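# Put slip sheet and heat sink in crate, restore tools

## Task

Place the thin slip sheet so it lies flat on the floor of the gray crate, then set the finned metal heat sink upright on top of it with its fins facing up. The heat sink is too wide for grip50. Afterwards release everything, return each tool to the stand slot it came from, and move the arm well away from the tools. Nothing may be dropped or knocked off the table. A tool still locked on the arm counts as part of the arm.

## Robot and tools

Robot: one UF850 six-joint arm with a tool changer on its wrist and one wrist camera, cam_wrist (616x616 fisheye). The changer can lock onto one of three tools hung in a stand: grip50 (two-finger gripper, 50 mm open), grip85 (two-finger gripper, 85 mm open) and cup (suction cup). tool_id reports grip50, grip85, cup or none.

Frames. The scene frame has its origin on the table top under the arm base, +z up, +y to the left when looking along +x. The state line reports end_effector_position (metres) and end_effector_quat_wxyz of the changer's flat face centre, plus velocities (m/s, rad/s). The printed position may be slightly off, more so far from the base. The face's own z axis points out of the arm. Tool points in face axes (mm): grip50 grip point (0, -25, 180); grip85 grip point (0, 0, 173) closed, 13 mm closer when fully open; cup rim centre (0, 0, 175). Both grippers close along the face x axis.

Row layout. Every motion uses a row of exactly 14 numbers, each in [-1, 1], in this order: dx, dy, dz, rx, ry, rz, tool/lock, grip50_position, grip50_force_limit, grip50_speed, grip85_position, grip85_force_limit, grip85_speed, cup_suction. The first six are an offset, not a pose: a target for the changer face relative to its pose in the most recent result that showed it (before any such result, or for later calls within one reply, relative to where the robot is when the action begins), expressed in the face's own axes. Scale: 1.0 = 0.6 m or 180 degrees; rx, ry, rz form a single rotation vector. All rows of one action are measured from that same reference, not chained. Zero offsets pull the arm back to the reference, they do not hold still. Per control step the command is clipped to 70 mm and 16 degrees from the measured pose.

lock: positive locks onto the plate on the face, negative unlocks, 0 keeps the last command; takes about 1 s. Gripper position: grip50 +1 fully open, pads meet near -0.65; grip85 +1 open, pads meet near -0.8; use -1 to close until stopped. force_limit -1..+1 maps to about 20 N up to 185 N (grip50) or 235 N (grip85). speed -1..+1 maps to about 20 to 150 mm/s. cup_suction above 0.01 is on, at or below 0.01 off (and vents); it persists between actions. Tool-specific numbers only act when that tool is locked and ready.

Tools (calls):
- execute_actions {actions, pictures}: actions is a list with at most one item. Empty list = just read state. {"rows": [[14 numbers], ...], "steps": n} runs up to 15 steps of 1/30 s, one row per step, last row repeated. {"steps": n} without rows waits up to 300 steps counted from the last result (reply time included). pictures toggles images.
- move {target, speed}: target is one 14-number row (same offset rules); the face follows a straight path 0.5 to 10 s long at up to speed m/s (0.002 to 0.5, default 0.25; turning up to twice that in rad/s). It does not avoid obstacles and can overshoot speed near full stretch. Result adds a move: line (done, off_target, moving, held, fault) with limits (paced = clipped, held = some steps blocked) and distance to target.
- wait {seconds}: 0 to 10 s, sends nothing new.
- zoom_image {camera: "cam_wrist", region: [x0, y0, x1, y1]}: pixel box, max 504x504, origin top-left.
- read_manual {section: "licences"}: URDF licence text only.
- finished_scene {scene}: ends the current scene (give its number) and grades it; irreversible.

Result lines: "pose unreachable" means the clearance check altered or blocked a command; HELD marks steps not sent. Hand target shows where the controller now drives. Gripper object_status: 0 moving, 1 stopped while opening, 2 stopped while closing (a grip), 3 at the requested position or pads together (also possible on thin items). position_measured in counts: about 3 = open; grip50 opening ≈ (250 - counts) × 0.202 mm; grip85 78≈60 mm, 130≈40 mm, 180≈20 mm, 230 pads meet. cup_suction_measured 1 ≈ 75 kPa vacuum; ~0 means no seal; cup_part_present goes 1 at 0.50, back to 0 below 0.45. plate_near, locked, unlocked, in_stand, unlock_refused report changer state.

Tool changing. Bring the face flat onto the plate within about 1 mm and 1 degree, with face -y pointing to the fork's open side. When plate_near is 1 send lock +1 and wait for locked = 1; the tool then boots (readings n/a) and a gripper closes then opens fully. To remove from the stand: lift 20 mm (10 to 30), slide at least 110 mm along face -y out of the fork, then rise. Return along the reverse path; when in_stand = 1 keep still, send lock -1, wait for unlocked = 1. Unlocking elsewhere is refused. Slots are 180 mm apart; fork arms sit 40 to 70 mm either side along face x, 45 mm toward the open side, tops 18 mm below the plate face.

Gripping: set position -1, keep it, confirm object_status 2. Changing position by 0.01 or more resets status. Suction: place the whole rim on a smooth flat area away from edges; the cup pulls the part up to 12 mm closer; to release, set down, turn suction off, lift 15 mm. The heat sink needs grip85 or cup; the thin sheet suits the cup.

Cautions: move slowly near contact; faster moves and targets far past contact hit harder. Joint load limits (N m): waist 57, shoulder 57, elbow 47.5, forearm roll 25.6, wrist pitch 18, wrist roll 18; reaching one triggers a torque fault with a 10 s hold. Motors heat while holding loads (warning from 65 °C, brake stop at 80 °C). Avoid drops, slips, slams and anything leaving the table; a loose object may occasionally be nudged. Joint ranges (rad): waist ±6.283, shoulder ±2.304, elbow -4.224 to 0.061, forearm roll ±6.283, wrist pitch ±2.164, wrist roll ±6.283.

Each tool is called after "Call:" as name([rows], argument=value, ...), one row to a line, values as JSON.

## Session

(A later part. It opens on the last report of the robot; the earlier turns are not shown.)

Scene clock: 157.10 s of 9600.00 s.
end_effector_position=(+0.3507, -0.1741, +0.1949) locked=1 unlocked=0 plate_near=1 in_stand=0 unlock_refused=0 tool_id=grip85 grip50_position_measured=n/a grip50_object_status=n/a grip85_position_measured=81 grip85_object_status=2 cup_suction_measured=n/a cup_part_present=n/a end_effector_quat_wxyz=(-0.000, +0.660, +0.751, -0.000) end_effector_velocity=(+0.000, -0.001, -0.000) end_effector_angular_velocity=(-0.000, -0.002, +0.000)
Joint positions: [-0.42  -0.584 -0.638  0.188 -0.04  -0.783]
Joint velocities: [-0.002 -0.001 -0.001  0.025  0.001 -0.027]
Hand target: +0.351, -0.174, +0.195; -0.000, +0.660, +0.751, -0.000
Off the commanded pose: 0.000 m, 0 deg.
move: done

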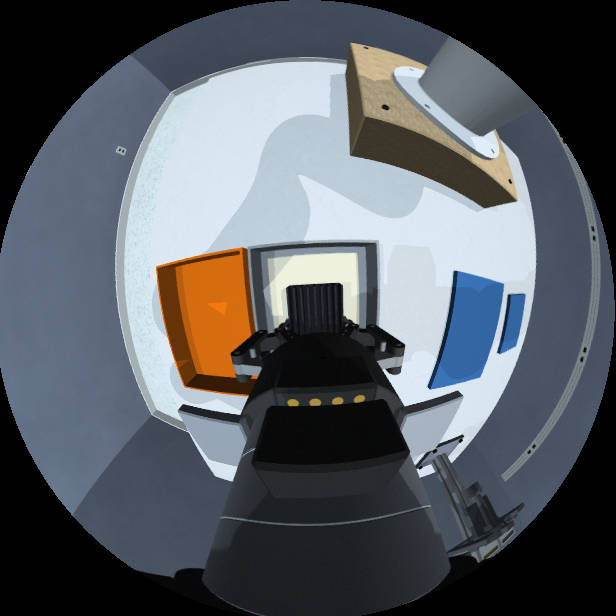

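Call:
move(target=[0,0,0.004,0,0,0,0,1,0,0,-1,0,-0.5,0], speed=0.005)

Call:
move(target=[0,0,0,0,0,0,0,1,0,0,0.7,0,-0.5,0])

Call:
move(target=[0,0,-0.313,0,0,0,0,1,0,0,0.7,0,-0.5,0], speed=0.12)

Call:
move(target=[0,0,0,0,0,0.037,0,1,0,0,1,0,0,0])

Call:
move(target=[0.3325,0.319,0,0,0,0,0,1,0,0,1,0,0,0])

Scene clock: 161.30 s of 9600.00 s.
end_effector_position=(+0.3510, -0.1742, +0.1937) locked=1 unlocked=0 plate_near=1 in_stand=0 unlock_refused=0 tool_id=grip85 grip50_position_measured=n/a grip50_object_status=n/a grip85_position_measured=81 grip85_object_status=2 cup_suction_measured=n/a cup_part_present=n/a end_effector_quat_wxyz=(-0.000, +0.660, +0.751, -0.000) end_effector_velocity=(-0.000, -0.001, +0.000) end_effector_angular_velocity=(-0.004, -0.006, -0.001)
Joint positions: [-0.42  -0.588 -0.64   0.202 -0.039 -0.797]
Joint velocities: [-0.001  0.002  0.003  0.02   0.008 -0.021]
Hand target: +0.351, -0.174, +0.193; -0.000, +0.660, +0.751, -0.000
Off the commanded pose: 0.001 m, 0 deg.
move: done

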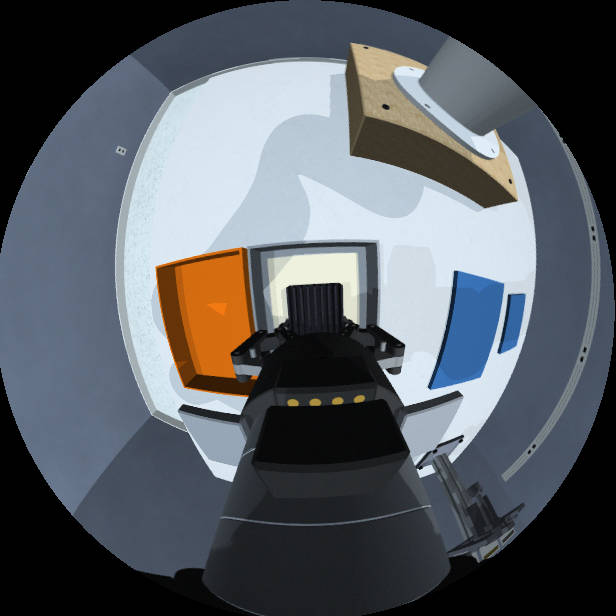

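Scene clock: 161.93 s of 9600.00 s.
end_effector_position=(+0.3510, -0.1742, +0.1936) locked=1 unlocked=0 plate_near=1 in_stand=0 unlock_refused=0 tool_id=grip85 grip50_position_measured=n/a grip50_object_status=n/a grip85_position_measured=41 grip85_object_status=0 cup_suction_measured=n/a cup_part_present=n/a end_effector_quat_wxyz=(-0.000, +0.660, +0.751, -0.000) end_effector_velocity=(+0.000, -0.000, +0.000) end_effector_angular_velocity=(+0.000, +0.000, -0.000)
Joint positions: [-0.42  -0.588 -0.639  0.202 -0.039 -0.797]
Joint velocities: [-0.     0.001 -0.001 -0.    -0.002  0.   ]
Hand target: +0.351, -0.174, +0.194; -0.000, +0.660, +0.751, -0.000
Off the commanded pose: 0.000 m, 0 deg.
move: done

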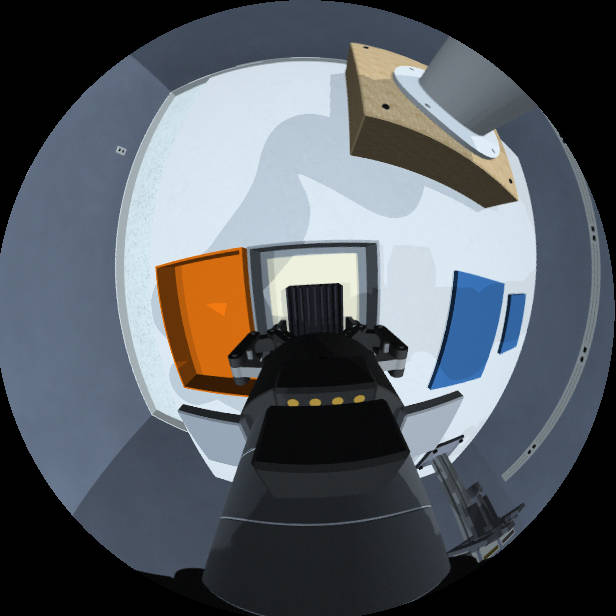

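Scene clock: 163.90 s of 9600.00 s.
end_effector_position=(+0.3506, -0.1740, +0.3816) locked=1 unlocked=0 plate_near=1 in_stand=0 unlock_refused=0 tool_id=grip85 grip50_position_measured=n/a grip50_object_status=n/a grip85_position_measured=41 grip85_object_status=3 cup_suction_measured=n/a cup_part_present=n/a end_effector_quat_wxyz=(-0.001, +0.660, +0.751, -0.000) end_effector_velocity=(+0.000, -0.001, +0.002) end_effector_angular_velocity=(-0.001, -0.001, -0.001)
Joint positions: [-0.424 -0.106 -0.632  0.015 -0.513 -0.611]
Joint velocities: [-0.001  0.003 -0.002  0.    -0.003 -0.   ]
Hand target: +0.351, -0.174, +0.382; -0.000, +0.660, +0.751, -0.000
Off the commanded pose: 0.001 m, 0 deg.
move: done

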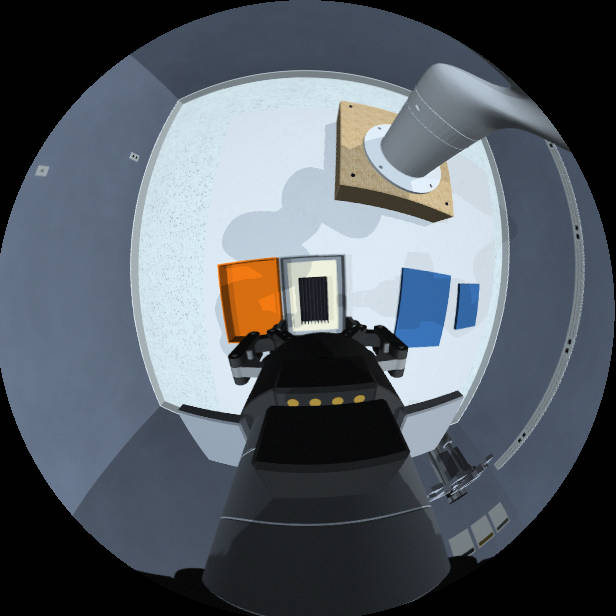

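Scene clock: 164.63 s of 9600.00 s.
end_effector_position=(+0.3506, -0.1740, +0.3816) locked=1 unlocked=0 plate_near=1 in_stand=0 unlock_refused=0 tool_id=grip85 grip50_position_measured=n/a grip50_object_status=n/a grip85_position_measured=3 grip85_object_status=3 cup_suction_measured=n/a cup_part_present=n/a end_effector_quat_wxyz=(-0.001, +0.702, +0.712, -0.000) end_effector_velocity=(-0.000, -0.000, -0.001) end_effector_angular_velocity=(-0.000, +0.002, -0.008)
Joint positions: [-0.424 -0.106 -0.632  0.015 -0.513 -0.496]
Joint velocities: [-0.    -0.001  0.001 -0.002  0.     0.01 ]
Hand target: +0.351, -0.174, +0.382; -0.001, +0.703, +0.712, -0.000
Off the commanded pose: 0.000 m, 0 deg.
move: done

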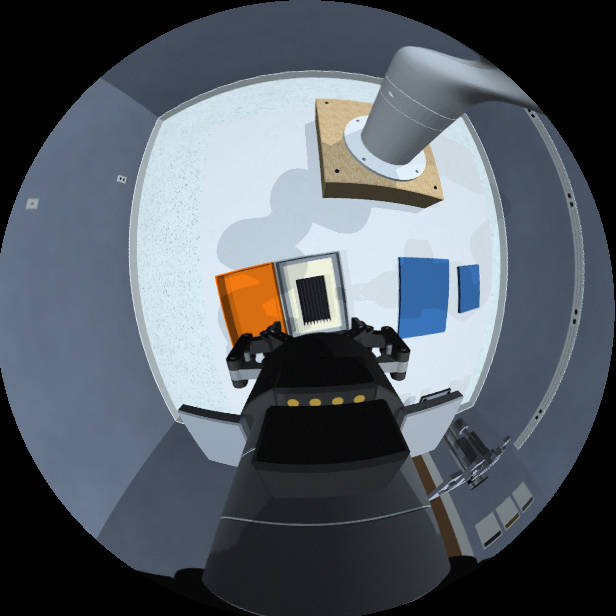

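Scene clock: 166.23 s of 9600.00 s.
end_effector_position=(+0.5386, +0.0285, +0.3814) locked=1 unlocked=0 plate_near=1 in_stand=0 unlock_refused=0 tool_id=grip85 grip50_position_measured=n/a grip50_object_status=n/a grip85_position_measured=3 grip85_object_status=3 cup_suction_measured=n/a cup_part_present=n/a end_effector_quat_wxyz=(-0.001, +0.703, +0.712, -0.001) end_effector_velocity=(+0.002, +0.002, +0.000) end_effector_angular_velocity=(-0.000, -0.002, +0.004)
Joint positions: [ 0.099 -0.426 -1.052 -0.001 -0.611  0.041]
Joint velocities: [ 0.005 -0.003 -0.005 -0.    -0.     0.   ]
Hand target: +0.539, +0.029, +0.381; -0.001, +0.702, +0.712, -0.001
Off the commanded pose: 0.001 m, 0 deg.
move: done

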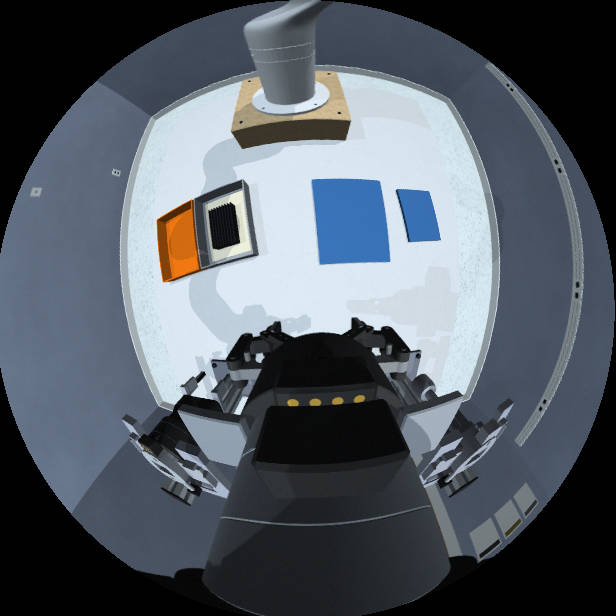

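Call:
move(target=[-0.0007,0.2015,0,-0.0007,0,0,0,1,0,0,1,0,0,0], speed=0.08)

Call:
move(target=[0,0,0.031,0,0,0,0,1,0,0,1,0,0,0], speed=0.01)

Call:
move(target=[0,0,0,0,0,0,-1,1,0,0,1,0,0,0])

Call:
move(target=[0,0,0,0,0,0,-1,1,0,0,1,0,0,0])

Call:
move(target=[0,0,0,0,0,0,-1,1,0,0,1,0,0,0])

Scene clock: 172.40 s of 9600.00 s.
end_effector_position=(+0.6591, +0.0299, +0.3813) locked=1 unlocked=0 plate_near=1 in_stand=0 unlock_refused=0 tool_id=grip85 grip50_position_measured=n/a grip50_object_status=n/a grip85_position_measured=3 grip85_object_status=3 cup_suction_measured=n/a cup_part_present=n/a end_effector_quat_wxyz=(-0.000, +0.703, +0.712, -0.000) end_effector_velocity=(+0.001, -0.001, +0.000) end_effector_angular_velocity=(+0.000, -0.000, -0.001)
Joint positions: [ 0.091 -0.689 -1.459 -0.001 -0.754  0.033]
Joint velocities: [-0.001 -0.003 -0.005  0.    -0.003 -0.   ]
Hand target: +0.659, +0.030, +0.381; +0.000, +0.703, +0.712, +0.000
Off the commanded pose: 0.000 m, 0 deg.
move: done

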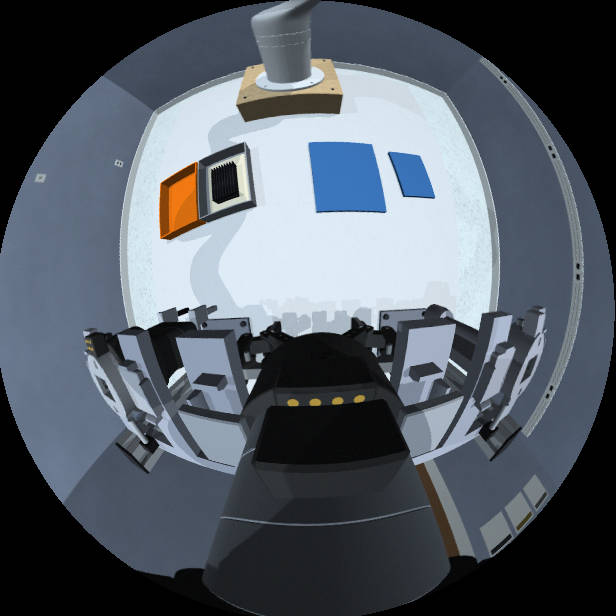

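Scene clock: 174.47 s of 9600.00 s.
end_effector_position=(+0.6592, +0.0298, +0.3628) locked=1 unlocked=0 plate_near=1 in_stand=1 unlock_refused=0 tool_id=grip85 grip50_position_measured=n/a grip50_object_status=n/a grip85_position_measured=3 grip85_object_status=3 cup_suction_measured=n/a cup_part_present=n/a end_effector_quat_wxyz=(-0.000, +0.703, +0.712, -0.000) end_effector_velocity=(-0.000, +0.000, -0.000) end_effector_angular_velocity=(-0.000, -0.000, +0.000)
Joint positions: [ 0.091 -0.712 -1.451 -0.001 -0.722  0.033]
Joint velocities: [ 0.  0.  0. -0.  0.  0.]
Hand target: +0.659, +0.030, +0.363; -0.000, +0.703, +0.712, -0.000
Off the commanded pose: 0.000 m, 0 deg.
move: done

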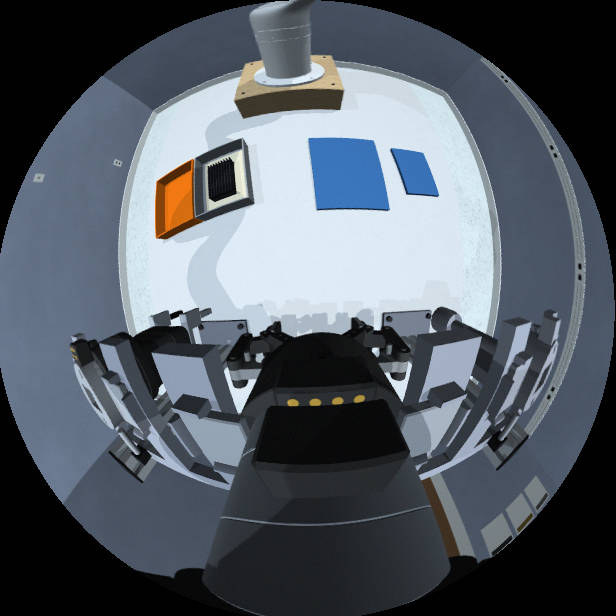

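Scene clock: 174.97 s of 9600.00 s.
end_effector_position=(+0.6592, +0.0299, +0.3630) locked=0 unlocked=0 plate_near=1 in_stand=1 unlock_refused=0 tool_id=none grip50_position_measured=n/a grip50_object_status=n/a grip85_position_measured=n/a grip85_object_status=n/a cup_suction_measured=n/a cup_part_present=n/a end_effector_quat_wxyz=(-0.000, +0.703, +0.712, -0.000) end_effector_velocity=(+0.000, -0.001, +0.000) end_effector_angular_velocity=(+0.000, -0.002, -0.002)
Joint positions: [ 0.091 -0.712 -1.451 -0.001 -0.722  0.033]
Joint velocities: [-0.001  0.     0.001 -0.     0.002  0.001]
Hand target: +0.659, +0.030, +0.363; -0.000, +0.703, +0.712, -0.000
Off the commanded pose: 0.000 m, 0 deg.
move: done

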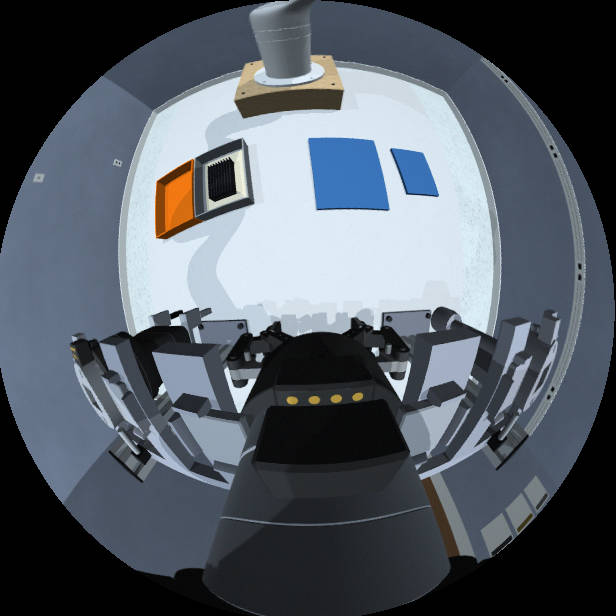

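Scene clock: 175.47 s of 9600.00 s.
end_effector_position=(+0.6592, +0.0299, +0.3630) locked=0 unlocked=1 plate_near=1 in_stand=1 unlock_refused=0 tool_id=none grip50_position_measured=n/a grip50_object_status=n/a grip85_position_measured=n/a grip85_object_status=n/a cup_suction_measured=n/a cup_part_present=n/a end_effector_quat_wxyz=(-0.000, +0.703, +0.712, -0.000) end_effector_velocity=(-0.001, +0.000, +0.000) end_effector_angular_velocity=(-0.000, +0.001, +0.001)
Joint positions: [ 0.091 -0.712 -1.451 -0.001 -0.722  0.033]
Joint velocities: [ 0.001  0.001  0.002 -0.    -0.001 -0.   ]
Hand target: +0.659, +0.030, +0.363; -0.000, +0.703, +0.712, -0.000
Off the commanded pose: 0.000 m, 0 deg.
move: done

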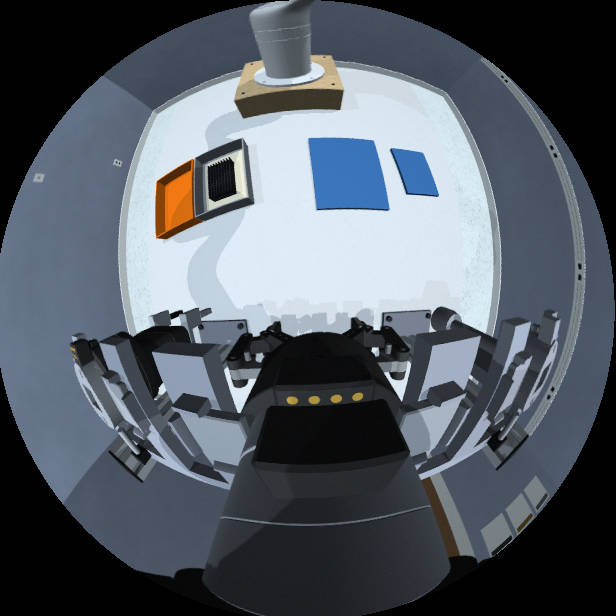

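Scene clock: 175.97 s of 9600.00 s.
end_effector_position=(+0.6592, +0.0299, +0.3630) locked=0 unlocked=1 plate_near=1 in_stand=1 unlock_refused=0 tool_id=none grip50_position_measured=n/a grip50_object_status=n/a grip85_position_measured=n/a grip85_object_status=n/a cup_suction_measured=n/a cup_part_present=n/a end_effector_quat_wxyz=(-0.000, +0.703, +0.712, -0.000) end_effector_velocity=(+0.000, -0.000, +0.001) end_effector_angular_velocity=(-0.000, -0.001, +0.001)
Joint positions: [ 0.091 -0.712 -1.451 -0.001 -0.722  0.033]
Joint velocities: [-0.001  0.001 -0.    -0.     0.    -0.001]
Hand target: +0.659, +0.030, +0.363; -0.000, +0.703, +0.712, -0.000
Off the commanded pose: 0.000 m, 0 deg.
move: done

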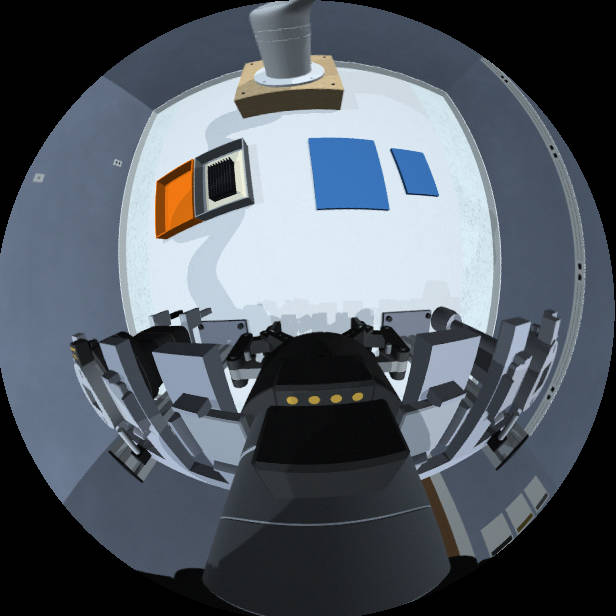

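Call:
move(target=[0,0,-0.04,0,0,0,0,1,0,0,1,0,0,0], speed=0.03)

Call:
move(target=[0,-0.35,-0.15,0,0,0,0,1,0,0,1,0,0,0])

Call:
finished_scene(scene=2)

Scene clock: 180.07 s of 9600.00 s.
end_effector_position=(+0.6591, +0.0299, +0.3869) locked=0 unlocked=1 plate_near=0 in_stand=0 unlock_refused=0 tool_id=none grip50_position_measured=n/a grip50_object_status=n/a grip85_position_measured=n/a grip85_object_status=n/a cup_suction_measured=n/a cup_part_present=n/a end_effector_quat_wxyz=(-0.000, +0.703, +0.712, -0.000) end_effector_velocity=(-0.000, -0.001, -0.000) end_effector_angular_velocity=(-0.000, +0.003, -0.002)
Joint positions: [ 0.092 -0.683 -1.462 -0.001 -0.763  0.033]
Joint velocities: [-0.001 -0.001 -0.    -0.    -0.002  0.001]
Hand target: +0.659, +0.030, +0.387; -0.000, +0.703, +0.712, -0.000
Off the commanded pose: 0.000 m, 0 deg.
move: done

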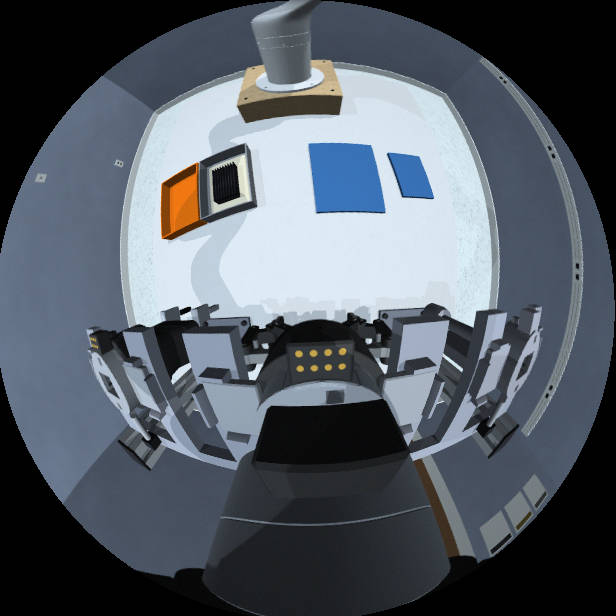

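Scene clock: 181.50 s of 9600.00 s.
end_effector_position=(+0.4493, +0.0267, +0.4766) locked=0 unlocked=1 plate_near=0 in_stand=0 unlock_refused=0 tool_id=none grip50_position_measured=n/a grip50_object_status=n/a grip85_position_measured=n/a grip85_object_status=n/a cup_suction_measured=n/a cup_part_present=n/a end_effector_quat_wxyz=(-0.000, +0.703, +0.712, -0.000) end_effector_velocity=(-0.001, +0.000, +0.002) end_effector_angular_velocity=(+0.000, -0.001, -0.000)
Joint positions: [ 0.106 -0.089 -0.87  -0.001 -0.765  0.048]
Joint velocities: [ 0.001  0.006  0.002 -0.    -0.002  0.001]
Hand target: +0.449, +0.027, +0.477; -0.000, +0.703, +0.712, -0.000
Off the commanded pose: 0.001 m, 0 deg.
move: done

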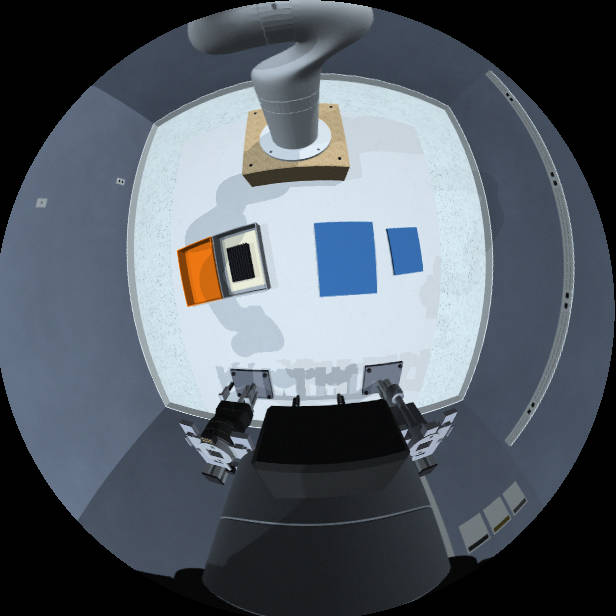

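The scene is finished: the task was done.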